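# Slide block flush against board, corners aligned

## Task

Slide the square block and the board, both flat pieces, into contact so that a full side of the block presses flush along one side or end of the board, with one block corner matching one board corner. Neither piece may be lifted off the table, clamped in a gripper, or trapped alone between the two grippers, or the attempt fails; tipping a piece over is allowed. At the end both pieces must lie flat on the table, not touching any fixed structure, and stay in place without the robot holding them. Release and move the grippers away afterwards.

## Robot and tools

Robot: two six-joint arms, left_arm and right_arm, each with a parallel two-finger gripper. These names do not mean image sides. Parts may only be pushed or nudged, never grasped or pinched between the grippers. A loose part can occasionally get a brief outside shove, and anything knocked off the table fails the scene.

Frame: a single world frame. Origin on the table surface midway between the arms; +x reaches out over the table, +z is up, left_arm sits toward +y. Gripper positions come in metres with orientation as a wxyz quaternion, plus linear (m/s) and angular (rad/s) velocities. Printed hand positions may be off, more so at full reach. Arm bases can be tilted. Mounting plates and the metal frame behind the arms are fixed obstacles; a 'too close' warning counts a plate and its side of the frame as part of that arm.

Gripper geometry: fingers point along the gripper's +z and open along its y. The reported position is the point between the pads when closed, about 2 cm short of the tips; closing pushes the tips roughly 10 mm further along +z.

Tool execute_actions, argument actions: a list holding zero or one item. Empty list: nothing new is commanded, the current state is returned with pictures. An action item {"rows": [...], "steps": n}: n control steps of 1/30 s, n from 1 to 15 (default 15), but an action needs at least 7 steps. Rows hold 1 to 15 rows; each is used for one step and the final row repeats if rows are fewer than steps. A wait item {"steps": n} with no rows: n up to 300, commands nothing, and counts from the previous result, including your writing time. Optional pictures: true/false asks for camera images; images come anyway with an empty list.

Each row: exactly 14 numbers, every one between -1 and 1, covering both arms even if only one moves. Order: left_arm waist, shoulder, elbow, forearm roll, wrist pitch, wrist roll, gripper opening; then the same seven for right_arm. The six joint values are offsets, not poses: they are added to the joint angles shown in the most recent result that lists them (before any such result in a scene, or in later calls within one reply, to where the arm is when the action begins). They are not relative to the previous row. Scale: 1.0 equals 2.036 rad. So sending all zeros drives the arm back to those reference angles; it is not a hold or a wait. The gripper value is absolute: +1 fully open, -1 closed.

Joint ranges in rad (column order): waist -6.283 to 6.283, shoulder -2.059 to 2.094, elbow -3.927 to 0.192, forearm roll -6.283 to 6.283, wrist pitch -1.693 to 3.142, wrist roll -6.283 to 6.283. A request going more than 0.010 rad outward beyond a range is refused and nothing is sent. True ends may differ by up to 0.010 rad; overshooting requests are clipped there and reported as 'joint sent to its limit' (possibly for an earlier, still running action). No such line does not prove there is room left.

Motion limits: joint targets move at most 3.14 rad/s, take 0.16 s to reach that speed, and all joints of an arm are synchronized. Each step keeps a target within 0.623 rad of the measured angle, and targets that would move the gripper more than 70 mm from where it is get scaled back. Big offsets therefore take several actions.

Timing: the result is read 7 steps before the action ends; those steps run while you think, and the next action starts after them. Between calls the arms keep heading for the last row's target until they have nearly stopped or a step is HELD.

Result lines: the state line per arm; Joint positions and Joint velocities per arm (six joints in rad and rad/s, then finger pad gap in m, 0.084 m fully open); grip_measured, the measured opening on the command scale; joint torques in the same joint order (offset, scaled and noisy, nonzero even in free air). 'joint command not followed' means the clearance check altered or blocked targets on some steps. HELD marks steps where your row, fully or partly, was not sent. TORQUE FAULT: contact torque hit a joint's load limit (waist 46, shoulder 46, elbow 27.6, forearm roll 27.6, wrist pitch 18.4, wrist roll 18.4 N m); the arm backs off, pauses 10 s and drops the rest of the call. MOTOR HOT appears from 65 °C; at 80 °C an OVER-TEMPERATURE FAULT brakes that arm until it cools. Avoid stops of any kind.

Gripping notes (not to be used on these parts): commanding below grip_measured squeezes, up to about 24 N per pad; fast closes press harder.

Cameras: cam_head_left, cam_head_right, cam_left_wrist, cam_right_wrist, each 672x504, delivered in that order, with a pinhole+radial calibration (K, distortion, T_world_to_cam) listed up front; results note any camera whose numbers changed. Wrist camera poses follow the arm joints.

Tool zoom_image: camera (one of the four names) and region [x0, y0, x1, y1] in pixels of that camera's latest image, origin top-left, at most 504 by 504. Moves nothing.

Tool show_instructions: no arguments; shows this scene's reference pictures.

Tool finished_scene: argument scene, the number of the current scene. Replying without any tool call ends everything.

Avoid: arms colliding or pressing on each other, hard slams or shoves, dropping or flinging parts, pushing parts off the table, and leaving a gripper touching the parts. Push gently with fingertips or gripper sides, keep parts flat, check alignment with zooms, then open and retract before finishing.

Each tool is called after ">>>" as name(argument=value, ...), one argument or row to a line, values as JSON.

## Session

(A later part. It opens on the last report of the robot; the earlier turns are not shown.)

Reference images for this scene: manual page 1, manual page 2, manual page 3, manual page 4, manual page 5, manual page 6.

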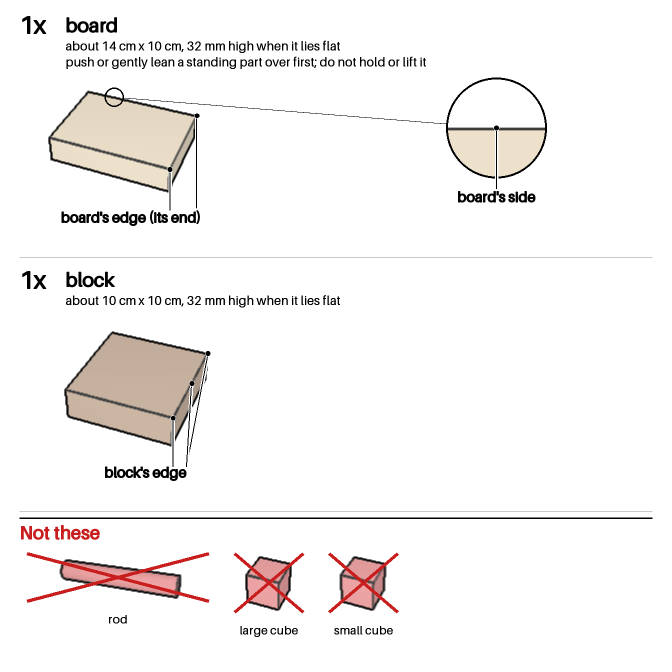

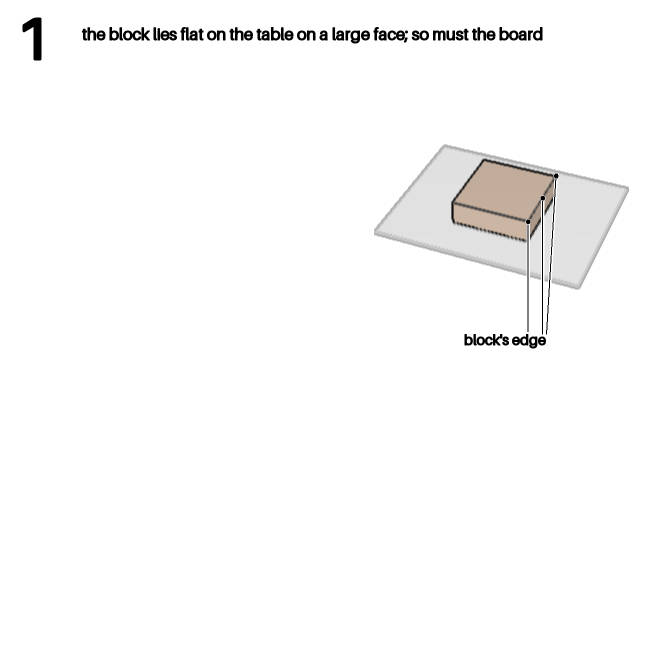

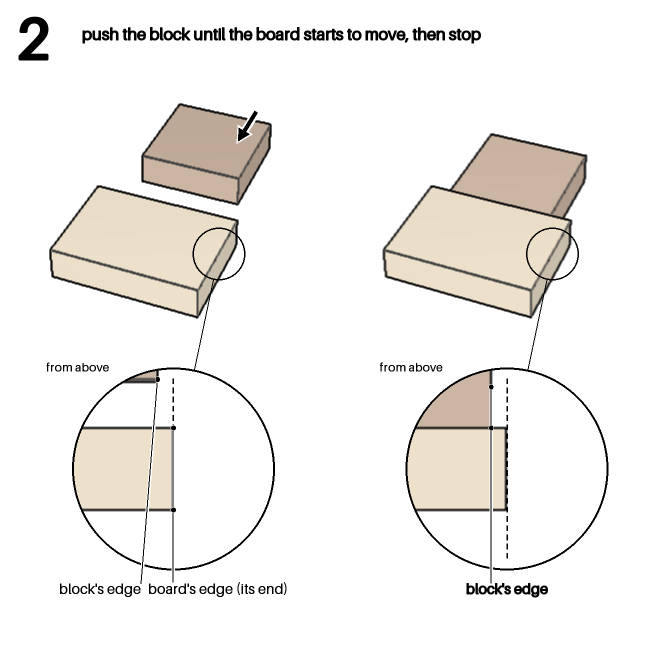

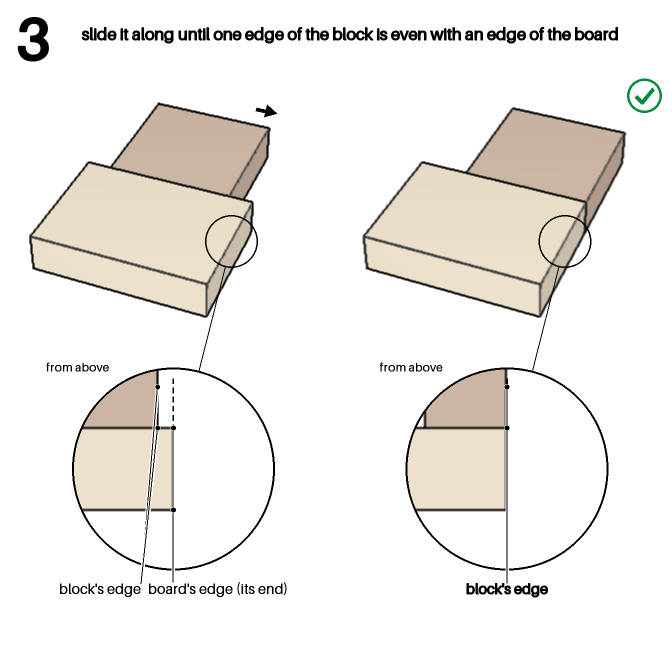

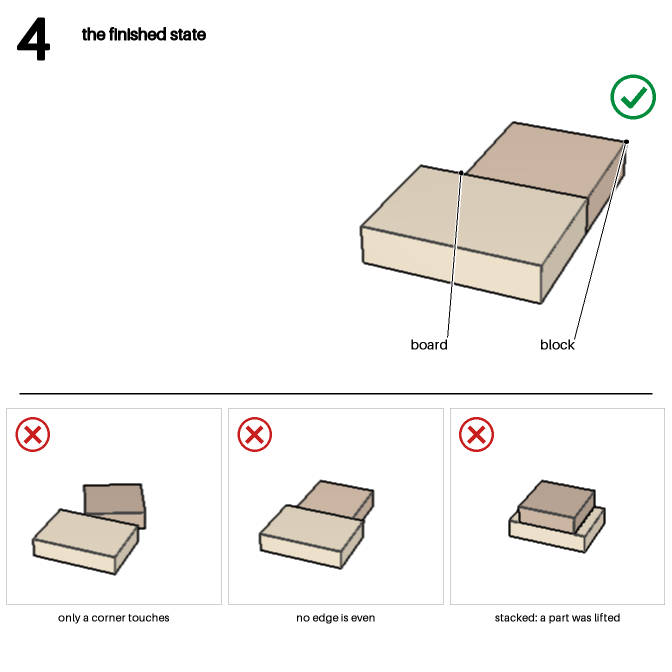

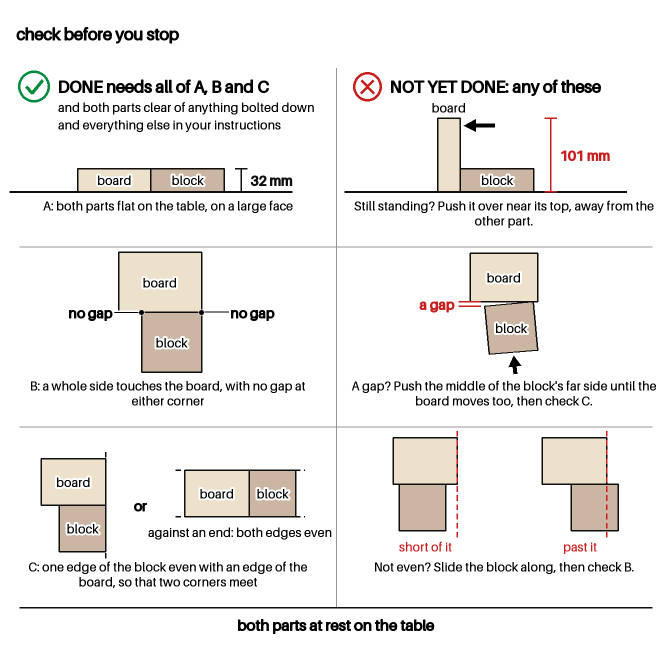

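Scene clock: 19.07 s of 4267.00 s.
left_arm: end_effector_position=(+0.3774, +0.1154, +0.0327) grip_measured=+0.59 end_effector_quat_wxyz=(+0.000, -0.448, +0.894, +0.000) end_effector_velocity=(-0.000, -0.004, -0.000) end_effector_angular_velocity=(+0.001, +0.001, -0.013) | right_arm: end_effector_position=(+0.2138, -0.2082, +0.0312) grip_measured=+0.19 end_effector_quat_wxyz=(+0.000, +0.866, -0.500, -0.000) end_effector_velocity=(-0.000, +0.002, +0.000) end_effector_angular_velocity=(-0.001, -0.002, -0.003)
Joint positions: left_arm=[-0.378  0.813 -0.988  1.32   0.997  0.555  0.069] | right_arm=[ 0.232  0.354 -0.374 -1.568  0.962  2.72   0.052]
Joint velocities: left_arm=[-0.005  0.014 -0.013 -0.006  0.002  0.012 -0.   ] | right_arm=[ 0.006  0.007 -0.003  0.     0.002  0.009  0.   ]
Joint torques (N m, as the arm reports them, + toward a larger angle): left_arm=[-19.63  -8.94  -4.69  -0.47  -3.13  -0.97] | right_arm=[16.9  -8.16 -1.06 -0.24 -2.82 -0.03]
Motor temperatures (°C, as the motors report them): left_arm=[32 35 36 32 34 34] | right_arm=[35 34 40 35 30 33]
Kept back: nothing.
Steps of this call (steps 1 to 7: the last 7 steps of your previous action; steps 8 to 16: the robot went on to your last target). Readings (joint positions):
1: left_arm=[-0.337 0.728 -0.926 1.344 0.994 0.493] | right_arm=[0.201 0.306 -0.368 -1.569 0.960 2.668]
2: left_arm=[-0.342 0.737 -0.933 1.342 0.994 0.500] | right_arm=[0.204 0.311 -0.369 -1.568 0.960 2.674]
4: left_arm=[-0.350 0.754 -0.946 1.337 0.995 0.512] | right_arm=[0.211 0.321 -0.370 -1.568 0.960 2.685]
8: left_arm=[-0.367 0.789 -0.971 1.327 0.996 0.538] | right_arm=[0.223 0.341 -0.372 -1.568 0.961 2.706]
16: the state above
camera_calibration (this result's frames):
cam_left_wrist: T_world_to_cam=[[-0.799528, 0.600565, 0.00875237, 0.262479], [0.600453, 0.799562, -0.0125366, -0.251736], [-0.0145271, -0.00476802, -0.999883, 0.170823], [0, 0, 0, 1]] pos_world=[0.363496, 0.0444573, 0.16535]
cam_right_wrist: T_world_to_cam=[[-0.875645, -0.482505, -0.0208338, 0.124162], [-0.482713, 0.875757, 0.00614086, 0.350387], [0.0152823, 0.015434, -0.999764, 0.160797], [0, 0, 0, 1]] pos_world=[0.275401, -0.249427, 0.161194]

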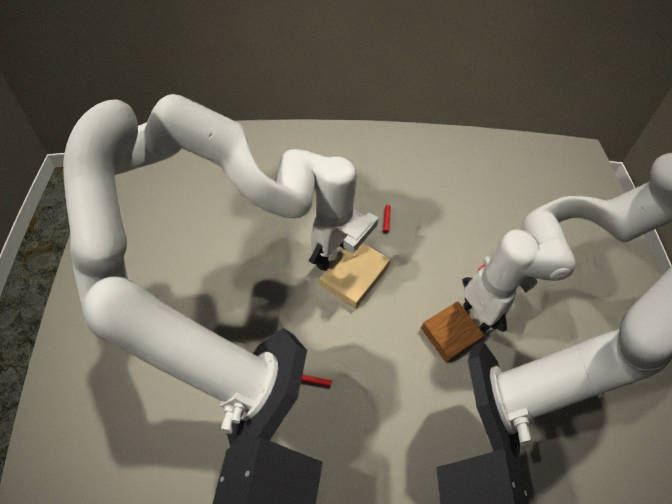

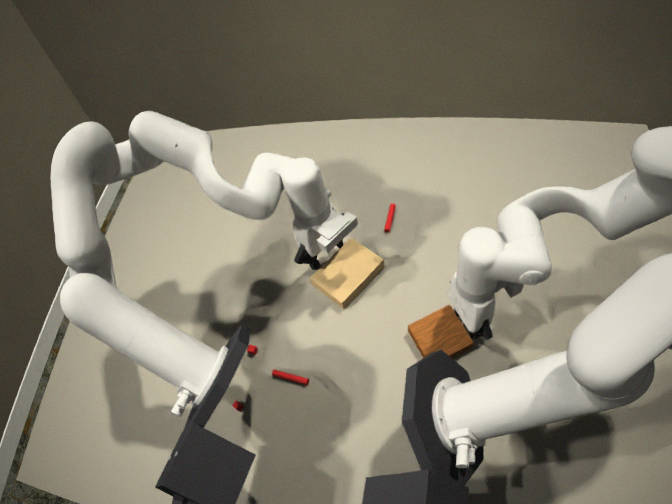

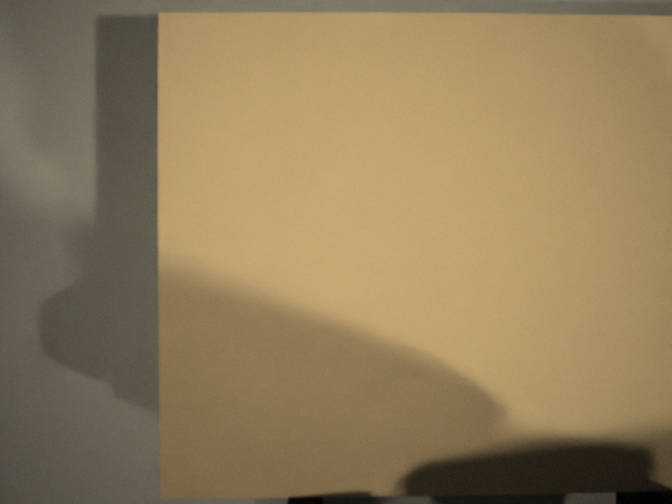

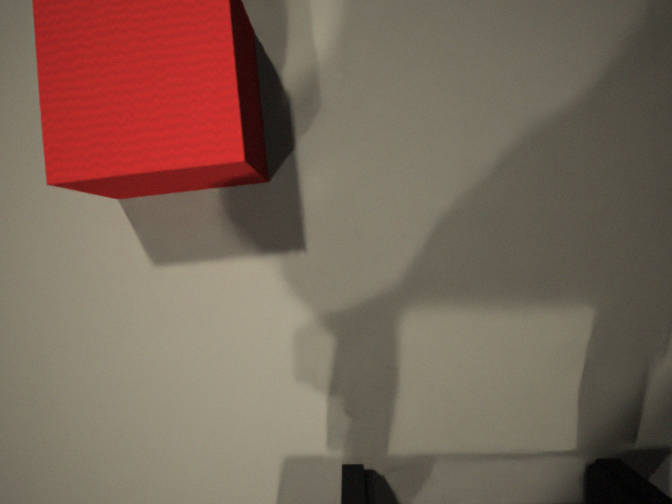

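>>> execute_actions(
  actions=[
    {"rows":[[-0.0021,0.0039,-0.0027,-0.0012,-0.0001,0.0029,0.6,0.0018,0.0026,-0.0005,0.0003,-0.0001,0.0026,0.2],[-0.0042,0.0079,-0.0053,-0.0025,-0.0001,0.0058,0.6,0.0035,0.0053,-0.0011,0.0006,-0.0002,0.0051,0.2],[-0.0063,0.0118,-0.008,-0.0037,-0.0002,0.0087,0.6,0.0053,0.0079,-0.0016,0.0008,-0.0003,0.0077,0.2],[-0.0084,0.0158,-0.0107,-0.005,-0.0002,0.0116,0.6,0.007,0.0105,-0.0021,0.0011,-0.0004,0.0102,0.2],[-0.0105,0.0197,-0.0134,-0.0062,-0.0003,0.0145,0.6,0.0088,0.0132,-0.0027,0.0014,-0.0005,0.0128,0.2],[-0.0126,0.0236,-0.016,-0.0074,-0.0004,0.0174,0.6,0.0105,0.0158,-0.0032,0.0017,-0.0006,0.0154,0.2],[-0.0147,0.0276,-0.0187,-0.0087,-0.0004,0.0203,0.6,0.0123,0.0184,-0.0037,0.002,-0.0007,0.0179,0.2],[-0.0168,0.0315,-0.0214,-0.0099,-0.0005,0.0232,0.6,0.014,0.021,-0.0042,0.0022,-0.0008,0.0205,0.2],[-0.0189,0.0355,-0.024,-0.0112,-0.0005,0.0261,0.6,0.0158,0.0237,-0.0048,0.0025,-0.0009,0.023,0.2],[-0.021,0.0394,-0.0267,-0.0124,-0.0006,0.029,0.6,0.0175,0.0263,-0.0053,0.0028,-0.001,0.0256,0.2],[-0.0231,0.0433,-0.0294,-0.0136,-0.0007,0.0319,0.6,0.0193,0.0289,-0.0058,0.0031,-0.0011,0.0282,0.2],[-0.0252,0.0473,-0.032,-0.0149,-0.0007,0.0348,0.6,0.021,0.0316,-0.0064,0.0034,-0.0012,0.0307,0.2],[-0.0273,0.0512,-0.0347,-0.0161,-0.0008,0.0377,0.6,0.0228,0.0342,-0.0069,0.0036,-0.0013,0.0333,0.2],[-0.0294,0.0552,-0.0374,-0.0174,-0.0008,0.0406,0.6,0.0245,0.0368,-0.0074,0.0039,-0.0014,0.0358,0.2],[-0.0315,0.0591,-0.0401,-0.0186,-0.0009,0.0435,0.6,0.0263,0.0395,-0.008,0.0042,-0.0015,0.0384,0.2]],"steps":15},
  ],
)

>>> execute_actions(
  actions=[
    {"rows":[[-0.0105,0.0197,-0.0134,-0.0062,-0.0003,0.0145,0.6,0.0088,0.0132,-0.0027,0.0014,-0.0005,0.0128,0.2],[-0.0126,0.0236,-0.016,-0.0074,-0.0004,0.0174,0.6,0.0105,0.0158,-0.0032,0.0017,-0.0006,0.0154,0.2],[-0.0147,0.0276,-0.0187,-0.0087,-0.0004,0.0203,0.6,0.0123,0.0184,-0.0037,0.002,-0.0007,0.0179,0.2],[-0.0168,0.0315,-0.0214,-0.0099,-0.0005,0.0232,0.6,0.014,0.021,-0.0042,0.0022,-0.0008,0.0205,0.2],[-0.0189,0.0355,-0.024,-0.0112,-0.0005,0.0261,0.6,0.0158,0.0237,-0.0048,0.0025,-0.0009,0.023,0.2],[-0.021,0.0394,-0.0267,-0.0124,-0.0006,0.029,0.6,0.0175,0.0263,-0.0053,0.0028,-0.001,0.0256,0.2],[-0.0231,0.0433,-0.0294,-0.0136,-0.0007,0.0319,0.6,0.0193,0.0289,-0.0058,0.0031,-0.0011,0.0282,0.2],[-0.0252,0.0468,-0.0318,-0.0149,-0.0009,0.0349,0.6,0.021,0.0316,-0.0064,0.0034,-0.0012,0.0307,0.2],[-0.0273,0.0503,-0.0341,-0.0163,-0.0011,0.038,0.6,0.0228,0.0342,-0.0069,0.0036,-0.0013,0.0333,0.2],[-0.0293,0.0537,-0.0365,-0.0176,-0.0013,0.041,0.6,0.0245,0.0368,-0.0074,0.0039,-0.0014,0.0358,0.2],[-0.0314,0.0572,-0.0388,-0.019,-0.0015,0.044,0.6,0.0263,0.0395,-0.008,0.0042,-0.0015,0.0384,0.2],[-0.0335,0.0607,-0.0412,-0.0203,-0.0017,0.0471,0.6,0.028,0.0421,-0.0085,0.0045,-0.0016,0.041,0.2],[-0.0356,0.0642,-0.0436,-0.0216,-0.0018,0.0501,0.6,0.028,0.0421,-0.0085,0.0045,-0.0016,0.041,0.2],[-0.0377,0.0677,-0.0459,-0.023,-0.002,0.0531,0.6,0.028,0.0421,-0.0085,0.0045,-0.0016,0.041,0.2],[-0.0397,0.0711,-0.0483,-0.0243,-0.0022,0.0561,0.6,0.028,0.0421,-0.0085,0.0045,-0.0016,0.041,0.2]],"steps":15},
  ],
)

>>> execute_actions(
  actions=[
    {"rows":[[-0.0104,0.0174,-0.0118,-0.0067,-0.001,0.0152,0.6,0.0018,0.0026,-0.0005,0.0003,-0.0001,0.0026,0.2],[-0.0125,0.0209,-0.0142,-0.008,-0.0011,0.0182,0.6,0.0018,0.0026,-0.0005,0.0003,-0.0001,0.0026,0.2],[-0.0146,0.0244,-0.0165,-0.0094,-0.0013,0.0212,0.6,0.0018,0.0026,-0.0005,0.0003,-0.0001,0.0026,0.2],[-0.0166,0.0278,-0.0189,-0.0107,-0.0015,0.0242,0.6,0.0018,0.0026,-0.0005,0.0003,-0.0001,0.0026,0.2],[-0.0187,0.0313,-0.0212,-0.0121,-0.0017,0.0273,0.6,0.0018,0.0026,-0.0005,0.0003,-0.0001,0.0026,0.2],[-0.0208,0.0348,-0.0236,-0.0134,-0.0019,0.0303,0.6,0.0018,0.0026,-0.0005,0.0003,-0.0001,0.0026,0.2],[-0.0229,0.0383,-0.026,-0.0147,-0.0021,0.0333,0.6,0.0018,0.0026,-0.0005,0.0003,-0.0001,0.0026,0.2],[-0.025,0.0418,-0.0283,-0.0161,-0.0023,0.0364,0.6,0.0018,0.0026,-0.0005,0.0003,-0.0001,0.0026,0.2],[-0.027,0.0452,-0.0307,-0.0174,-0.0025,0.0394,0.6,0.0018,0.0026,-0.0005,0.0003,-0.0001,0.0026,0.2],[-0.0291,0.0487,-0.033,-0.0188,-0.0027,0.0424,0.6,0.0018,0.0026,-0.0005,0.0003,-0.0001,0.0026,0.2],[-0.0312,0.0522,-0.0354,-0.0201,-0.0029,0.0455,0.6,0.0018,0.0026,-0.0005,0.0003,-0.0001,0.0026,0.2],[-0.0333,0.0557,-0.0378,-0.0214,-0.003,0.0485,0.6,0.0018,0.0026,-0.0005,0.0003,-0.0001,0.0026,0.2],[-0.0354,0.0592,-0.0401,-0.0228,-0.0032,0.0515,0.6,0.0018,0.0026,-0.0005,0.0003,-0.0001,0.0026,0.2],[-0.0374,0.0626,-0.0425,-0.0241,-0.0034,0.0545,0.6,0.0018,0.0026,-0.0005,0.0003,-0.0001,0.0026,0.2],[-0.0385,0.0644,-0.0437,-0.0248,-0.0035,0.056,0.6,0.0018,0.0026,-0.0005,0.0003,-0.0001,0.0026,0.2]],"steps":15},
  ],
)

>>> execute_actions(
  actions=[
    {"steps":17},
  ],
  pictures=true,
)

Scene clock: 23.00 s of 4267.00 s.
left_arm: end_effector_position=(+0.3732, +0.1030, +0.0329) grip_measured=+0.59 end_effector_quat_wxyz=(-0.000, -0.430, +0.903, +0.000) end_effector_velocity=(-0.031, -0.077, +0.000) end_effector_angular_velocity=(-0.002, +0.004, -0.252) | right_arm: end_effector_position=(+0.2104, -0.2019, +0.0313) grip_measured=+0.19 end_effector_quat_wxyz=(-0.000, +0.866, -0.500, -0.001) end_effector_velocity=(-0.021, +0.039, +0.001) end_effector_angular_velocity=(+0.006, +0.000, +0.004)
Joint positions: left_arm=[-0.397  0.849 -1.013  1.309  0.996  0.581  0.069] | right_arm=[ 0.248  0.378 -0.378 -1.565  0.961  2.744  0.052]
Joint velocities: left_arm=[-0.118  0.223 -0.144 -0.069 -0.004  0.158  0.   ] | right_arm=[ 0.099  0.148 -0.029  0.015 -0.007  0.142  0.   ]
Joint torques (N m, as the arm reports them, + toward a larger angle): left_arm=[-19.95  -8.73  -4.64  -0.64  -3.11  -0.84] | right_arm=[17.54 -8.12 -1.26 -0.16 -2.87  0.15]
Motor temperatures (°C, as the motors report them): left_arm=[32 35 36 32 34 34] | right_arm=[35 34 39 35 30 33]
Steps of this call (steps 1 to 15: the robot went on to your last target; steps 16 to 90: nothing new was sent; then 0.67 s passed at rest; steps 91 to 98: the first 8 steps of this action). Readings (joint positions):
91: left_arm=[-0.379 0.815 -0.990 1.319 0.997 0.556] | right_arm=[0.232 0.355 -0.374 -1.568 0.962 2.721]
92: left_arm=[-0.379 0.816 -0.991 1.319 0.997 0.557] | right_arm=[0.233 0.356 -0.374 -1.568 0.962 2.722]
94: left_arm=[-0.383 0.823 -0.996 1.317 0.997 0.562] | right_arm=[0.236 0.361 -0.375 -1.567 0.962 2.727]
98: the state above

Scene clock: 23.50 s of 4267.00 s.
left_arm: end_effector_position=(+0.3559, +0.0625, +0.0328) grip_measured=+0.59 end_effector_quat_wxyz=(-0.000, -0.368, +0.930, -0.000) end_effector_velocity=(-0.040, -0.080, -0.002) end_effector_angular_velocity=(+0.003, +0.000, -0.271) | right_arm: end_effector_position=(+0.1987, -0.1820, +0.0315) grip_measured=+0.19 end_effector_quat_wxyz=(-0.001, +0.866, -0.500, -0.001) end_effector_velocity=(-0.025, +0.038, -0.000) end_effector_angular_velocity=(-0.003, -0.001, -0.001)
Joint positions: left_arm=[-0.461  0.968 -1.093  1.271  0.994  0.668  0.069] | right_arm=[ 0.301  0.458 -0.394 -1.557  0.958  2.821  0.052]
Joint velocities: left_arm=[-0.127  0.24  -0.163 -0.076 -0.005  0.178 -0.   ] | right_arm=[ 0.107  0.161 -0.034  0.018 -0.005  0.156  0.   ]
Joint torques (N m, as the arm reports them, + toward a larger angle): left_arm=[-20.15  -9.06  -4.7   -0.58  -3.04  -0.96] | right_arm=[17.28 -8.08 -1.17 -0.04 -2.79  0.03]
Motor temperatures (°C, as the motors report them): left_arm=[32 35 36 32 34 34] | right_arm=[35 34 39 35 30 33]
Steps of this call (steps 1 to 7: the last 7 steps of your previous action; steps 8 to 15: the first 8 steps of this action, its rows measured from where the robot was after step 7). Readings (joint positions):
7: left_arm=[-0.426 0.903 -1.049 1.292 0.995 0.621] | right_arm=[0.272 0.414 -0.386 -1.561 0.960 2.779]
8: left_arm=[-0.430 0.911 -1.055 1.289 0.995 0.626] | right_arm=[0.275 0.420 -0.387 -1.561 0.960 2.784]
9: left_arm=[-0.434 0.919 -1.060 1.287 0.995 0.632] | right_arm=[0.279 0.425 -0.388 -1.560 0.959 2.789]
11: left_arm=[-0.443 0.935 -1.071 1.281 0.995 0.645] | right_arm=[0.286 0.436 -0.390 -1.559 0.959 2.800]
15: the state above

Scene clock: 24.00 s of 4267.00 s.
left_arm: end_effector_position=(+0.3341, +0.0254, +0.0329) grip_measured=+0.59 end_effector_quat_wxyz=(-0.001, -0.304, +0.953, -0.000) end_effector_velocity=(-0.046, -0.071, -0.000) end_effector_angular_velocity=(-0.000, -0.000, -0.267) | right_arm: end_effector_position=(+0.1920, -0.1729, +0.0313) grip_measured=+0.19 end_effector_quat_wxyz=(+0.000, +0.866, -0.500, -0.001) end_effector_velocity=(-0.001, +0.001, -0.000) end_effector_angular_velocity=(+0.001, +0.000, +0.001)
Joint positions: left_arm=[-0.525  1.078 -1.168  1.23   0.989  0.761  0.069] | right_arm=[ 0.327  0.498 -0.402 -1.553  0.957  2.86   0.052]
Joint velocities: left_arm=[-0.128  0.214 -0.145 -0.082 -0.012  0.185  0.   ] | right_arm=[ 0.002  0.004 -0.001  0.    -0.001  0.002 -0.   ]
Joint torques (N m, as the arm reports them, + toward a larger angle): left_arm=[-20.67 -10.42  -5.73  -0.69  -3.04  -1.07] | right_arm=[17.52 -8.59 -1.41 -0.25 -2.83  0.  ]
Motor temperatures (°C, as the motors report them): left_arm=[32 35 36 32 34 34] | right_arm=[35 34 39 35 30 33]
Steps of this call (steps 1 to 7: the last 7 steps of your previous action; steps 8 to 15: the first 8 steps of this action, its rows measured from where the robot was after step 7). Readings (joint positions):
7: left_arm=[-0.490 1.020 -1.129 1.253 0.992 0.711] | right_arm=[0.324 0.493 -0.401 -1.553 0.957 2.855]
8: left_arm=[-0.495 1.027 -1.133 1.250 0.992 0.717] | right_arm=[0.325 0.495 -0.402 -1.553 0.957 2.857]
9: left_arm=[-0.499 1.035 -1.138 1.247 0.992 0.724] | right_arm=[0.326 0.496 -0.402 -1.553 0.957 2.858]
11: left_arm=[-0.508 1.049 -1.148 1.241 0.991 0.736] | right_arm=[0.327 0.497 -0.402 -1.553 0.957 2.859]
15: the state above

Scene clock: 24.57 s of 4267.00 s.
left_arm: end_effector_position=(+0.3175, +0.0021, +0.0323) grip_measured=+0.59 end_effector_quat_wxyz=(-0.000, -0.261, +0.965, +0.000) end_effector_velocity=(-0.001, -0.002, -0.000) end_effector_angular_velocity=(-0.000, +0.001, -0.009) | right_arm: end_effector_position=(+0.1920, -0.1728, +0.0313) grip_measured=+0.19 end_effector_quat_wxyz=(-0.000, +0.866, -0.500, -0.001) end_effector_velocity=(+0.001, +0.000, +0.000) end_effector_angular_velocity=(+0.000, -0.002, +0.000)
Joint positions: left_arm=[-0.568  1.15  -1.217  1.202  0.985  0.824  0.069] | right_arm=[ 0.328  0.498 -0.402 -1.553  0.957  2.86   0.052]
Joint velocities: left_arm=[-0.004  0.007 -0.006 -0.004 -0.     0.008 -0.   ] | right_arm=[ 0.002 -0.001 -0.001  0.     0.    -0.     0.   ]
Joint torques (N m, as the arm reports them, + toward a larger angle): left_arm=[-19.72 -11.29  -5.86  -0.65  -3.01  -0.97] | right_arm=[17.78 -8.54 -1.37 -0.09 -2.71 -0.06]
Motor temperatures (°C, as the motors report them): left_arm=[32 35 36 32 34 34] | right_arm=[35 34 39 35 30 33]
Kept back: nothing.
Steps of this call (steps 1 to 7: the last 7 steps of your previous action; steps 8 to 17: the robot went on to your last target). Readings (joint positions):
1: left_arm=[-0.529 1.085 -1.173 1.228 0.989 0.768] | right_arm=[0.327 0.498 -0.402 -1.553 0.957 2.860]
2: left_arm=[-0.533 1.092 -1.177 1.225 0.988 0.774] | right_arm=[0.327 0.498 -0.402 -1.553 0.957 2.860]
4: left_arm=[-0.542 1.106 -1.187 1.219 0.988 0.786] | right_arm=[0.327 0.498 -0.402 -1.553 0.957 2.860]
8: left_arm=[-0.559 1.134 -1.206 1.209 0.986 0.810] | right_arm=[0.328 0.498 -0.402 -1.553 0.957 2.860]
17: the state above
camera_calibration (this result's frames):
cam_left_wrist: T_world_to_cam=[[-0.501545, 0.865084, 0.00906627, 0.187517], [0.86498, 0.501626, -0.0134201, -0.208485], [-0.0161574, 0.00111136, -0.999869, 0.169605], [0, 0, 0, 1]] pos_world=[0.277124, -0.0578249, 0.165085]
cam_right_wrist: T_world_to_cam=[[-0.875262, -0.483194, -0.0209844, 0.121969], [-0.483414, 0.875366, 0.00679051, 0.308892], [0.0150879, 0.0160876, -0.999757, 0.16081], [0, 0, 0, 1]] pos_world=[0.253651, -0.214046, 0.161233]

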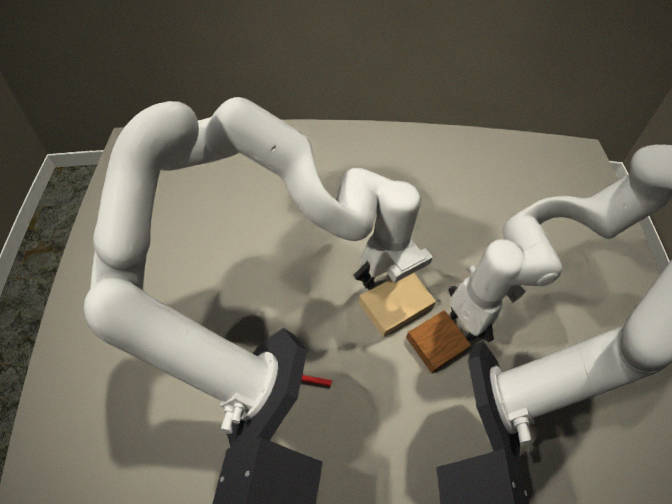

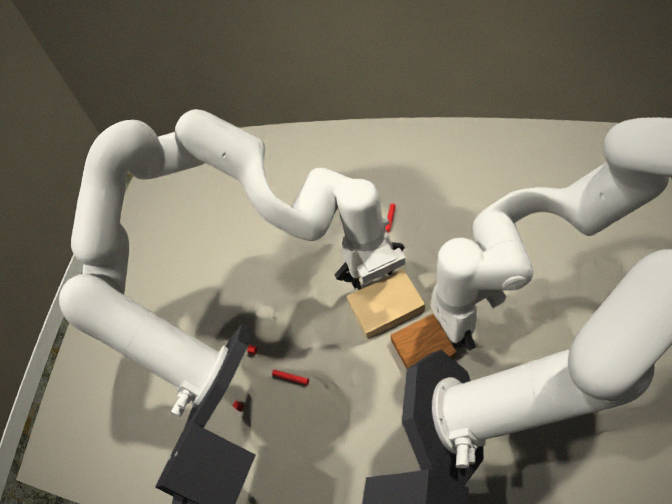

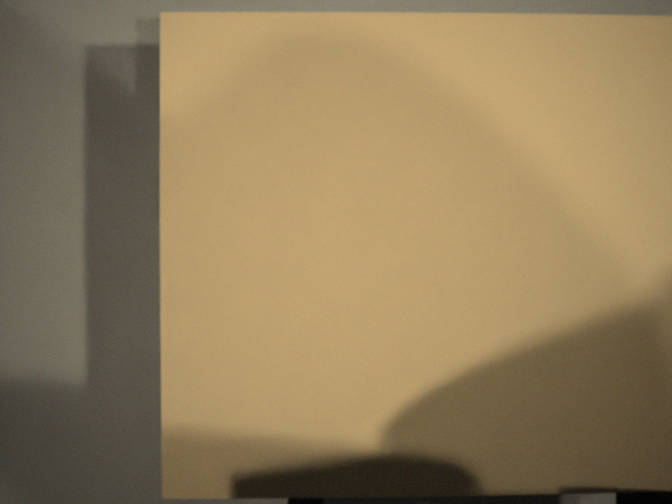

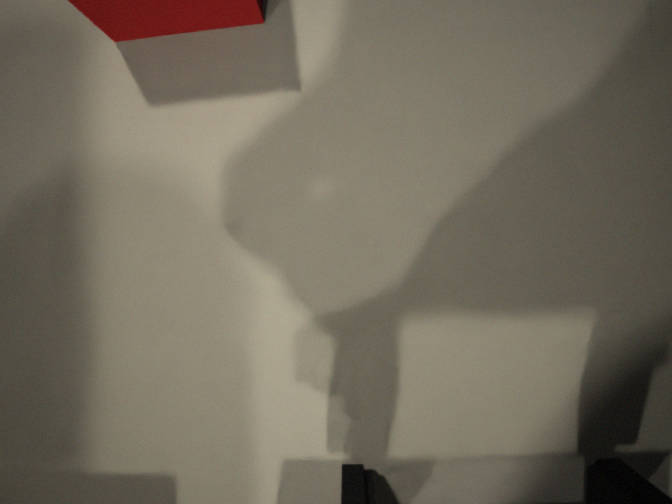

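>>> zoom_image(
  camera="cam_right_wrist",
  region=[0, 404, 400, 504],
)

>>> zoom_image(
  camera="cam_head_left",
  region=[350, 260, 490, 380],
)

Region (0, 404, 400, 504) of cam_right_wrist's 672x504 image, scaled by 1.260, with more detail than that image has; it fills the top 126 rows of this view, and the rest is white.

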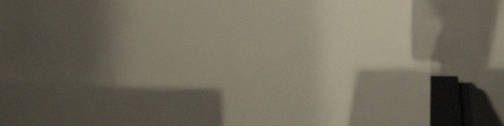

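Region (350, 260, 490, 380) of cam_head_left's 672x504 image, scaled by 3.600, with more detail than that image has; it fills the top 432 rows of this view, and the rest is white.

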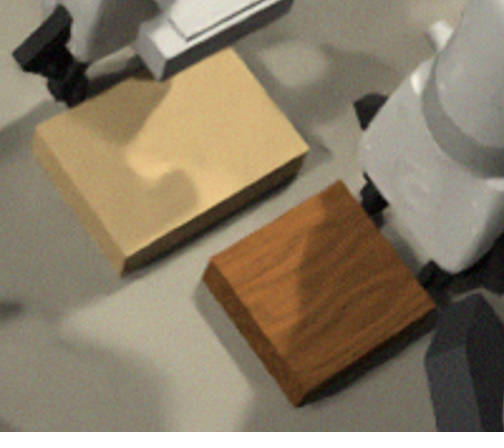

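>>> execute_actions(
  actions=[
    {"rows":[[-0.0012,0.0012,-0.0002,-0.0005,-0.0004,-0.001,0.6,0.0007,0.001,-0.0002,0.0001,0,0.001,0.2],[-0.0023,0.0025,-0.0004,-0.0009,-0.0007,-0.0019,0.6,0.0013,0.002,-0.0004,0.0002,-0.0001,0.0019,0.2],[-0.0035,0.0037,-0.0006,-0.0014,-0.0011,-0.0029,0.6,0.002,0.003,-0.0006,0.0003,-0.0001,0.0029,0.2],[-0.0046,0.0049,-0.0008,-0.0019,-0.0014,-0.0039,0.6,0.0026,0.004,-0.0008,0.0004,-0.0002,0.0038,0.2],[-0.0058,0.0061,-0.0009,-0.0024,-0.0018,-0.0049,0.6,0.0033,0.005,-0.001,0.0005,-0.0002,0.0048,0.2],[-0.007,0.0074,-0.001,-0.0028,-0.0021,-0.0058,0.6,0.004,0.0059,-0.0012,0.0006,-0.0002,0.0058,0.2],[-0.0081,0.0086,-0.0012,-0.0033,-0.0025,-0.0068,0.6,0.0046,0.0069,-0.0014,0.0007,-0.0003,0.0067,0.2],[-0.0093,0.0098,-0.0013,-0.0038,-0.0028,-0.0078,0.6,0.0053,0.0079,-0.0016,0.0008,-0.0003,0.0077,0.2],[-0.0105,0.011,-0.0015,-0.0043,-0.0032,-0.0087,0.6,0.0053,0.0079,-0.0016,0.0008,-0.0003,0.0077,0.2],[-0.0116,0.0123,-0.0016,-0.0047,-0.0035,-0.0097,0.6,0.0053,0.0079,-0.0016,0.0008,-0.0003,0.0077,0.2],[-0.0128,0.0135,-0.0018,-0.0052,-0.0039,-0.0107,0.6,0.0053,0.0079,-0.0016,0.0008,-0.0003,0.0077,0.2],[-0.0139,0.0147,-0.0019,-0.0057,-0.0042,-0.0116,0.6,0.0053,0.0079,-0.0016,0.0008,-0.0003,0.0077,0.2],[-0.0151,0.0159,-0.002,-0.0062,-0.0046,-0.0126,0.6,0.0053,0.0079,-0.0016,0.0008,-0.0003,0.0077,0.2],[-0.0163,0.0172,-0.0022,-0.0066,-0.005,-0.0136,0.6,0.0053,0.0079,-0.0016,0.0008,-0.0003,0.0077,0.2],[-0.0176,0.0186,-0.0023,-0.0071,-0.0053,-0.0146,0.6,0.0053,0.0079,-0.0016,0.0008,-0.0003,0.0077,0.2]],"steps":15},
  ],
)

>>> execute_actions(
  actions=[
    {"steps":17},
  ],
  pictures=true,
)

Scene clock: 28.20 s of 4267.00 s.
left_arm: end_effector_position=(+0.3117, -0.0018, +0.0325) grip_measured=+0.59 end_effector_quat_wxyz=(-0.000, -0.260, +0.966, +0.000) end_effector_velocity=(-0.038, -0.022, -0.000) end_effector_angular_velocity=(+0.001, +0.001, -0.018) | right_arm: end_effector_position=(+0.1905, -0.1708, +0.0312) grip_measured=+0.19 end_effector_quat_wxyz=(+0.000, +0.866, -0.500, -0.000) end_effector_velocity=(-0.010, +0.012, -0.001) end_effector_angular_velocity=(-0.002, +0.000, +0.002)
Joint positions: left_arm=[-0.579  1.162 -1.219  1.198  0.982  0.816  0.069] | right_arm=[ 0.334  0.507 -0.404 -1.552  0.956  2.869  0.052]
Joint velocities: left_arm=[-0.066  0.07  -0.006 -0.026 -0.019 -0.054  0.   ] | right_arm=[ 0.037  0.056 -0.011  0.006 -0.003  0.053  0.   ]
Joint torques (N m, as the arm reports them, + toward a larger angle): left_arm=[-19.69 -10.56  -5.53  -0.61  -3.08  -0.87] | right_arm=[17.47 -8.36 -1.37 -0.08 -2.67  0.13]
Motor temperatures (°C, as the motors report them): left_arm=[32 35 36 32 34 34] | right_arm=[34 34 39 35 30 33]
Steps of this call (steps 1 to 15: the robot went on to your last target; steps 16 to 90: nothing new was sent; then 0.37 s passed at rest; steps 91 to 98: the first 8 steps of this action). Readings (joint positions):
91: left_arm=[-0.569 1.151 -1.218 1.202 0.985 0.825] | right_arm=[0.328 0.498 -0.402 -1.553 0.957 2.860]
92: left_arm=[-0.569 1.152 -1.218 1.202 0.985 0.825] | right_arm=[0.328 0.499 -0.402 -1.552 0.957 2.861]
94: left_arm=[-0.571 1.153 -1.218 1.201 0.984 0.822] | right_arm=[0.329 0.500 -0.403 -1.552 0.957 2.863]
98: the state above

Scene clock: 28.77 s of 4267.00 s.
left_arm: end_effector_position=(+0.2978, -0.0097, +0.0325) grip_measured=+0.59 end_effector_quat_wxyz=(-0.000, -0.257, +0.966, +0.000) end_effector_velocity=(-0.002, -0.001, -0.000) end_effector_angular_velocity=(+0.000, +0.001, +0.001) | right_arm: end_effector_position=(+0.1892, -0.1692, +0.0311) grip_measured=+0.19 end_effector_quat_wxyz=(+0.000, +0.866, -0.500, -0.000) end_effector_velocity=(-0.001, +0.000, -0.000) end_effector_angular_velocity=(-0.000, +0.002, +0.000)
Joint positions: left_arm=[-0.603  1.188 -1.222  1.188  0.975  0.795  0.069] | right_arm=[ 0.338  0.514 -0.405 -1.551  0.956  2.876  0.052]
Joint velocities: left_arm=[-0.002  0.003 -0.001 -0.002 -0.001 -0.003  0.   ] | right_arm=[-0.     0.002  0.     0.    -0.     0.001 -0.   ]
Joint torques (N m, as the arm reports them, + toward a larger angle): left_arm=[-19.32 -10.93  -5.85  -0.78  -2.96  -0.96] | right_arm=[17.69 -8.55 -1.4  -0.13 -2.82  0.07]
Motor temperatures (°C, as the motors report them): left_arm=[32 35 36 32 34 34] | right_arm=[34 34 39 35 30 33]
Kept back: nothing.
Steps of this call (steps 1 to 7: the last 7 steps of your previous action; steps 8 to 17: the robot went on to your last target). Readings (joint positions):
1: left_arm=[-0.581 1.164 -1.219 1.197 0.981 0.814] | right_arm=[0.335 0.509 -0.405 -1.551 0.956 2.871]
2: left_arm=[-0.583 1.166 -1.219 1.196 0.981 0.812] | right_arm=[0.336 0.511 -0.405 -1.551 0.956 2.872]
4: left_arm=[-0.588 1.171 -1.220 1.194 0.979 0.808] | right_arm=[0.337 0.513 -0.405 -1.551 0.956 2.874]
8: left_arm=[-0.597 1.181 -1.221 1.191 0.976 0.800] | right_arm=[0.338 0.514 -0.405 -1.551 0.956 2.875]
17: the state above
camera_calibration (this result's frames):
cam_left_wrist: T_world_to_cam=[[-0.494563, 0.869098, 0.0086849, 0.185732], [0.868994, 0.494639, -0.0134891, -0.186777], [-0.0160192, 0.000875923, -0.999871, 0.169405], [0, 0, 0, 1]] pos_world=[0.256878, -0.0691812, 0.165251]
cam_right_wrist: T_world_to_cam=[[-0.875249, -0.483224, -0.0208357, 0.121294], [-0.48343, 0.875362, 0.00606155, 0.304478], [0.0153097, 0.015378, -0.999765, 0.160503], [0, 0, 0, 1]] pos_world=[0.250899, -0.210384, 0.161147]

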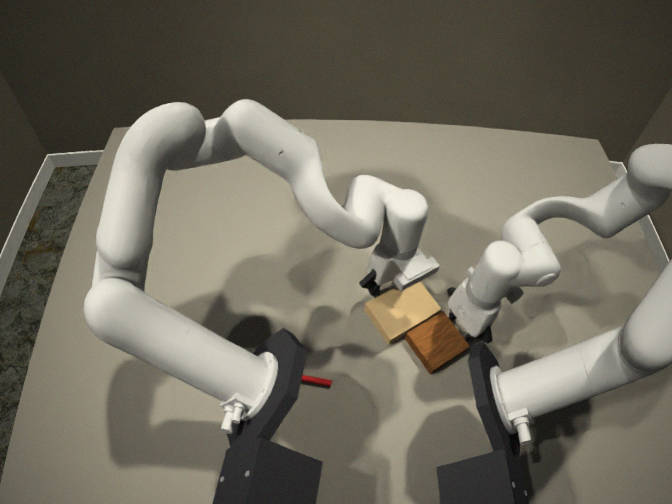

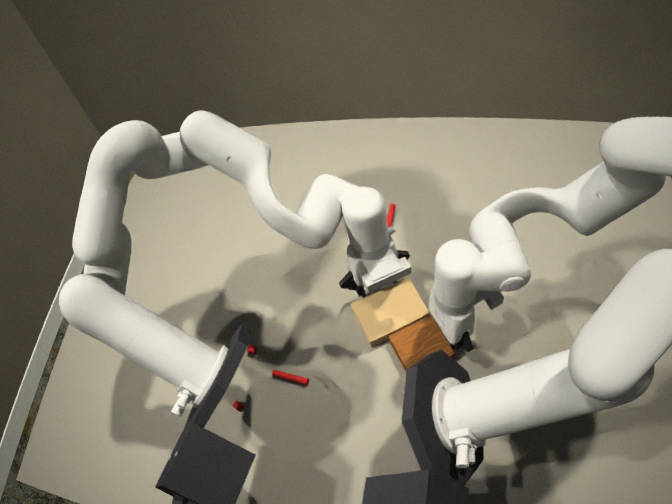

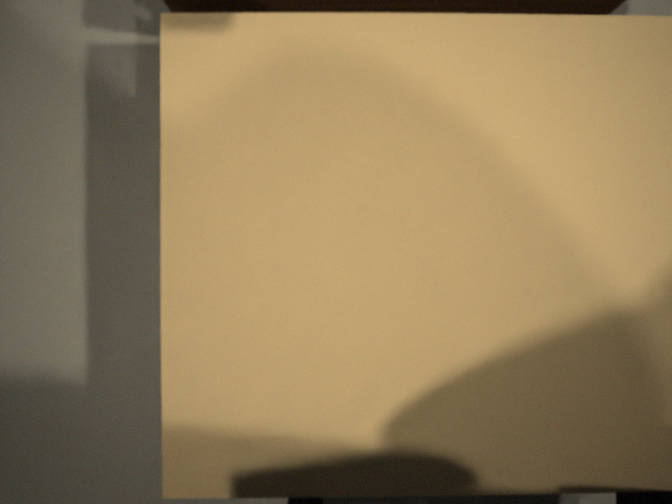

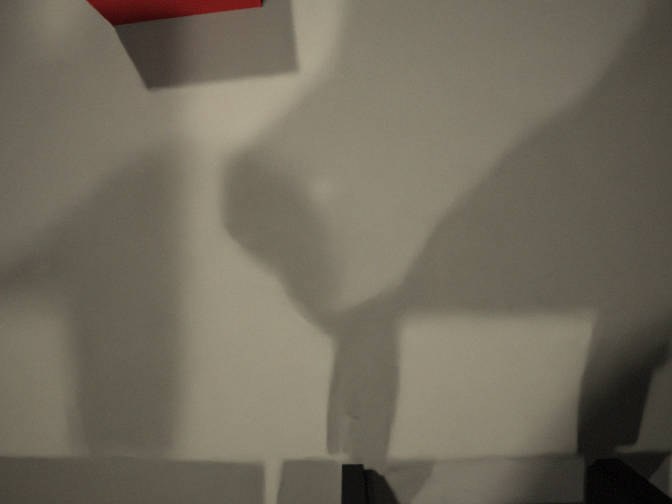

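>>> zoom_image(
  camera="cam_left_wrist",
  region=[60, 0, 220, 90],
)

>>> zoom_image(
  camera="cam_right_wrist",
  region=[200, 434, 340, 504],
)

Region (60, 0, 220, 90) of cam_left_wrist's 672x504 image, scaled by 3.150, with more detail than that image has; it fills the top 284 rows of this view, and the rest is white.

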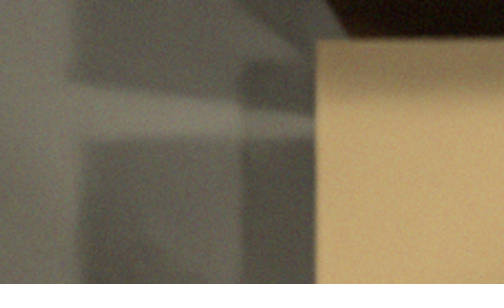

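Region (200, 434, 340, 504) of cam_right_wrist's 672x504 image, scaled by 3.600, with more detail than that image has.

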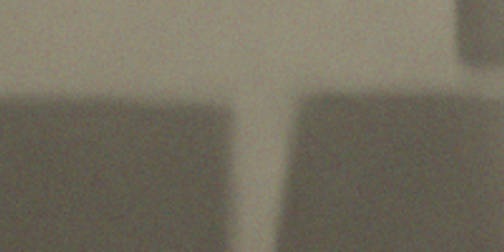

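>>> execute_actions(
  actions=[
    {"rows":[[-0.0005,0.0005,-0.0001,-0.0002,-0.0001,-0.0005,0.6,0.0006,0.0008,-0.0002,0.0001,0,0.0008,0.2],[-0.0009,0.001,-0.0001,-0.0004,-0.0003,-0.001,0.6,0.0011,0.0016,-0.0003,0.0002,-0.0001,0.0015,0.2],[-0.0014,0.0014,-0.0002,-0.0006,-0.0004,-0.0014,0.6,0.0011,0.0016,-0.0003,0.0002,-0.0001,0.0015,0.2],[-0.0018,0.0019,-0.0002,-0.0007,-0.0006,-0.0019,0.6,0.0011,0.0016,-0.0003,0.0002,-0.0001,0.0015,0.2],[-0.0023,0.0024,-0.0003,-0.0009,-0.0007,-0.0024,0.6,0.0011,0.0016,-0.0003,0.0002,-0.0001,0.0015,0.2],[-0.0027,0.0029,-0.0003,-0.0011,-0.0008,-0.0029,0.6,0.0011,0.0016,-0.0003,0.0002,-0.0001,0.0015,0.2],[-0.0032,0.0034,-0.0004,-0.0013,-0.001,-0.0034,0.6,0.0011,0.0016,-0.0003,0.0002,-0.0001,0.0015,0.2],[-0.0036,0.0038,-0.0004,-0.0015,-0.0011,-0.0039,0.6,0.0011,0.0016,-0.0003,0.0002,-0.0001,0.0015,0.2],[-0.0041,0.0043,-0.0005,-0.0017,-0.0013,-0.0043,0.6,-0.0009,-0.0013,0.0003,-0.0001,0,-0.0013,0.2],[-0.0046,0.0048,-0.0006,-0.0019,-0.0014,-0.0048,0.6,-0.0026,-0.004,0.0008,-0.0004,0.0002,-0.0038,0.2],[-0.005,0.0053,-0.0006,-0.002,-0.0015,-0.0053,0.6,-0.0044,-0.0066,0.0013,-0.0007,0.0003,-0.0064,0.2],[-0.0055,0.0058,-0.0007,-0.0022,-0.0017,-0.0058,0.6,-0.0061,-0.0092,0.0019,-0.001,0.0004,-0.009,0.2],[-0.0059,0.0062,-0.0007,-0.0024,-0.0018,-0.0063,0.6,-0.0079,-0.0118,0.0024,-0.0013,0.0005,-0.0115,0.2],[-0.0064,0.0067,-0.0008,-0.0026,-0.0019,-0.0068,0.6,-0.0096,-0.0145,0.0029,-0.0015,0.0006,-0.0141,0.2],[-0.0068,0.0072,-0.0008,-0.0028,-0.0021,-0.0072,0.6,-0.0105,-0.0158,0.0032,-0.0017,0.0006,-0.0154,0.2]],"steps":15},
  ],
)

>>> execute_actions(
  actions=[
    {"steps":16},
  ],
  pictures=true,
)

Scene clock: 30.33 s of 4267.00 s.
left_arm: end_effector_position=(+0.2954, -0.0110, +0.0325) grip_measured=+0.59 end_effector_quat_wxyz=(-0.000, -0.257, +0.966, +0.000) end_effector_velocity=(-0.015, -0.008, -0.000) end_effector_angular_velocity=(+0.000, -0.000, +0.001) | right_arm: end_effector_position=(+0.1887, -0.1686, +0.0311) grip_measured=+0.19 end_effector_quat_wxyz=(+0.000, +0.866, -0.500, -0.000) end_effector_velocity=(-0.001, +0.001, +0.000) end_effector_angular_velocity=(-0.002, -0.000, +0.001)
Joint positions: left_arm=[-0.608  1.192 -1.222  1.186  0.973  0.791  0.069] | right_arm=[ 0.34   0.517 -0.406 -1.551  0.956  2.878  0.052]
Joint velocities: left_arm=[-0.026  0.027 -0.003 -0.01  -0.008 -0.028  0.   ] | right_arm=[0.004 0.004 0.    0.001 0.001 0.004 0.   ]
Joint torques (N m, as the arm reports them, + toward a larger angle): left_arm=[-19.37 -10.85  -5.54  -0.81  -2.89  -0.98] | right_arm=[17.48 -8.62 -1.51 -0.13 -2.84 -0.04]
Motor temperatures (°C, as the motors report them): left_arm=[32 35 36 32 34 34] | right_arm=[34 34 39 35 30 33]
Steps of this call (steps 1 to 15: the robot went on to your last target; steps 16 to 39: nothing new was sent; steps 40 to 47: the first 8 steps of this action). Readings (joint positions):
40: left_arm=[-0.604 1.188 -1.222 1.188 0.975 0.795] | right_arm=[0.338 0.514 -0.406 -1.551 0.956 2.876]
41: left_arm=[-0.604 1.188 -1.222 1.188 0.975 0.795] | right_arm=[0.339 0.515 -0.406 -1.551 0.956 2.876]
43: left_arm=[-0.605 1.189 -1.222 1.188 0.974 0.794] | right_arm=[0.340 0.516 -0.406 -1.551 0.956 2.877]
47: the state above

Scene clock: 30.87 s of 4267.00 s.
left_arm: end_effector_position=(+0.2901, -0.0138, +0.0324) grip_measured=+0.60 end_effector_quat_wxyz=(-0.000, -0.257, +0.966, +0.000) end_effector_velocity=(-0.001, -0.000, -0.000) end_effector_angular_velocity=(+0.001, +0.000, +0.000) | right_arm: end_effector_position=(+0.1945, -0.1763, +0.0314) grip_measured=+0.19 end_effector_quat_wxyz=(-0.000, +0.866, -0.500, -0.001) end_effector_velocity=(+0.001, -0.002, -0.000) end_effector_angular_velocity=(+0.000, +0.001, -0.000)
Joint positions: left_arm=[-0.617  1.202 -1.223  1.182  0.971  0.781  0.069] | right_arm=[ 0.318  0.483 -0.399 -1.554  0.957  2.845  0.052]
Joint velocities: left_arm=[-0.002  0.002 -0.    -0.001 -0.    -0.002  0.   ] | right_arm=[-0.005 -0.007  0.002 -0.001 -0.    -0.007  0.   ]
Joint torques (N m, as the arm reports them, + toward a larger angle): left_arm=[-19.19 -10.38  -5.37  -0.93  -3.11  -0.77] | right_arm=[17.61 -8.89 -1.51 -0.15 -2.51  0.08]
Motor temperatures (°C, as the motors report them): left_arm=[32 35 36 32 34 34] | right_arm=[34 34 39 35 30 33]
Kept back: nothing.
Steps of this call (steps 1 to 7: the last 7 steps of your previous action; steps 8 to 16: the robot went on to your last target). Readings (joint positions):
1: left_arm=[-0.609 1.193 -1.222 1.186 0.973 0.790] | right_arm=[0.340 0.517 -0.406 -1.551 0.956 2.878]
2: left_arm=[-0.609 1.194 -1.222 1.186 0.973 0.789] | right_arm=[0.340 0.516 -0.406 -1.551 0.956 2.877]
4: left_arm=[-0.611 1.196 -1.223 1.185 0.972 0.787] | right_arm=[0.336 0.511 -0.404 -1.551 0.956 2.872]
8: left_arm=[-0.615 1.200 -1.223 1.184 0.971 0.783] | right_arm=[0.325 0.493 -0.401 -1.553 0.957 2.856]
16: the state above
camera_calibration (this result's frames):
cam_left_wrist: T_world_to_cam=[[-0.494711, 0.869013, 0.008815, 0.185567], [0.868911, 0.494788, -0.0133193, -0.178011], [-0.0159362, 0.00107025, -0.999872, 0.169159], [0, 0, 0, 1]] pos_world=[0.249173, -0.0733635, 0.16513]
cam_right_wrist: T_world_to_cam=[[-0.875129, -0.483422, -0.0212805, 0.122454], [-0.483654, 0.875229, 0.00728179, 0.313148], [0.0151051, 0.0166649, -0.999747, 0.161042], [0, 0, 0, 1]] pos_world=[0.256186, -0.217563, 0.161326]

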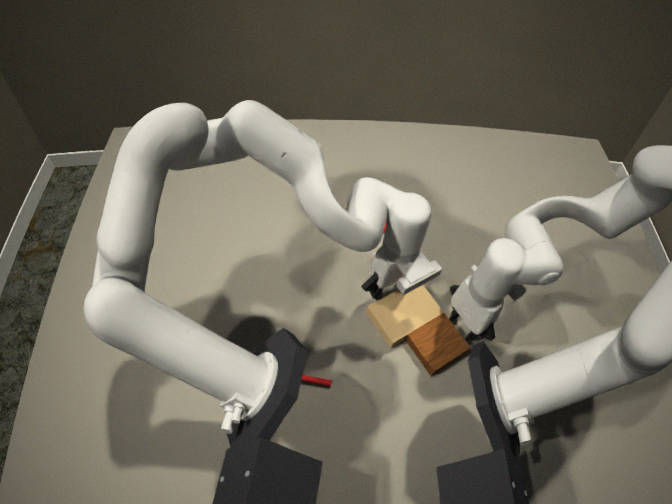

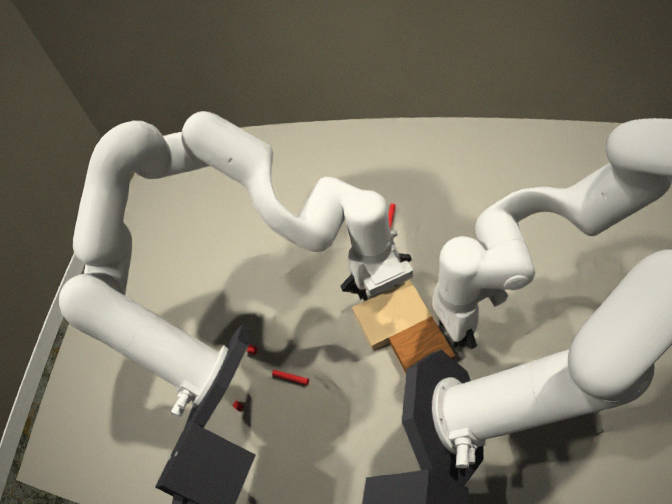

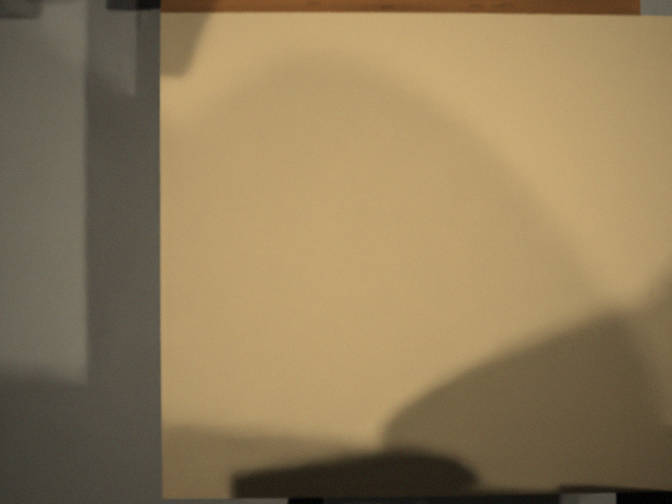

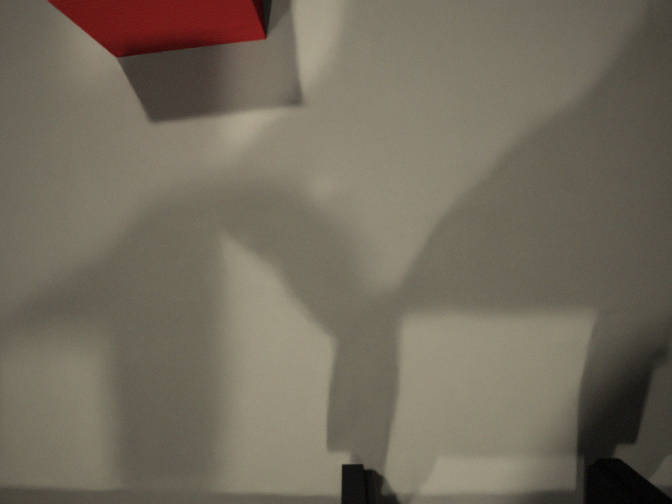

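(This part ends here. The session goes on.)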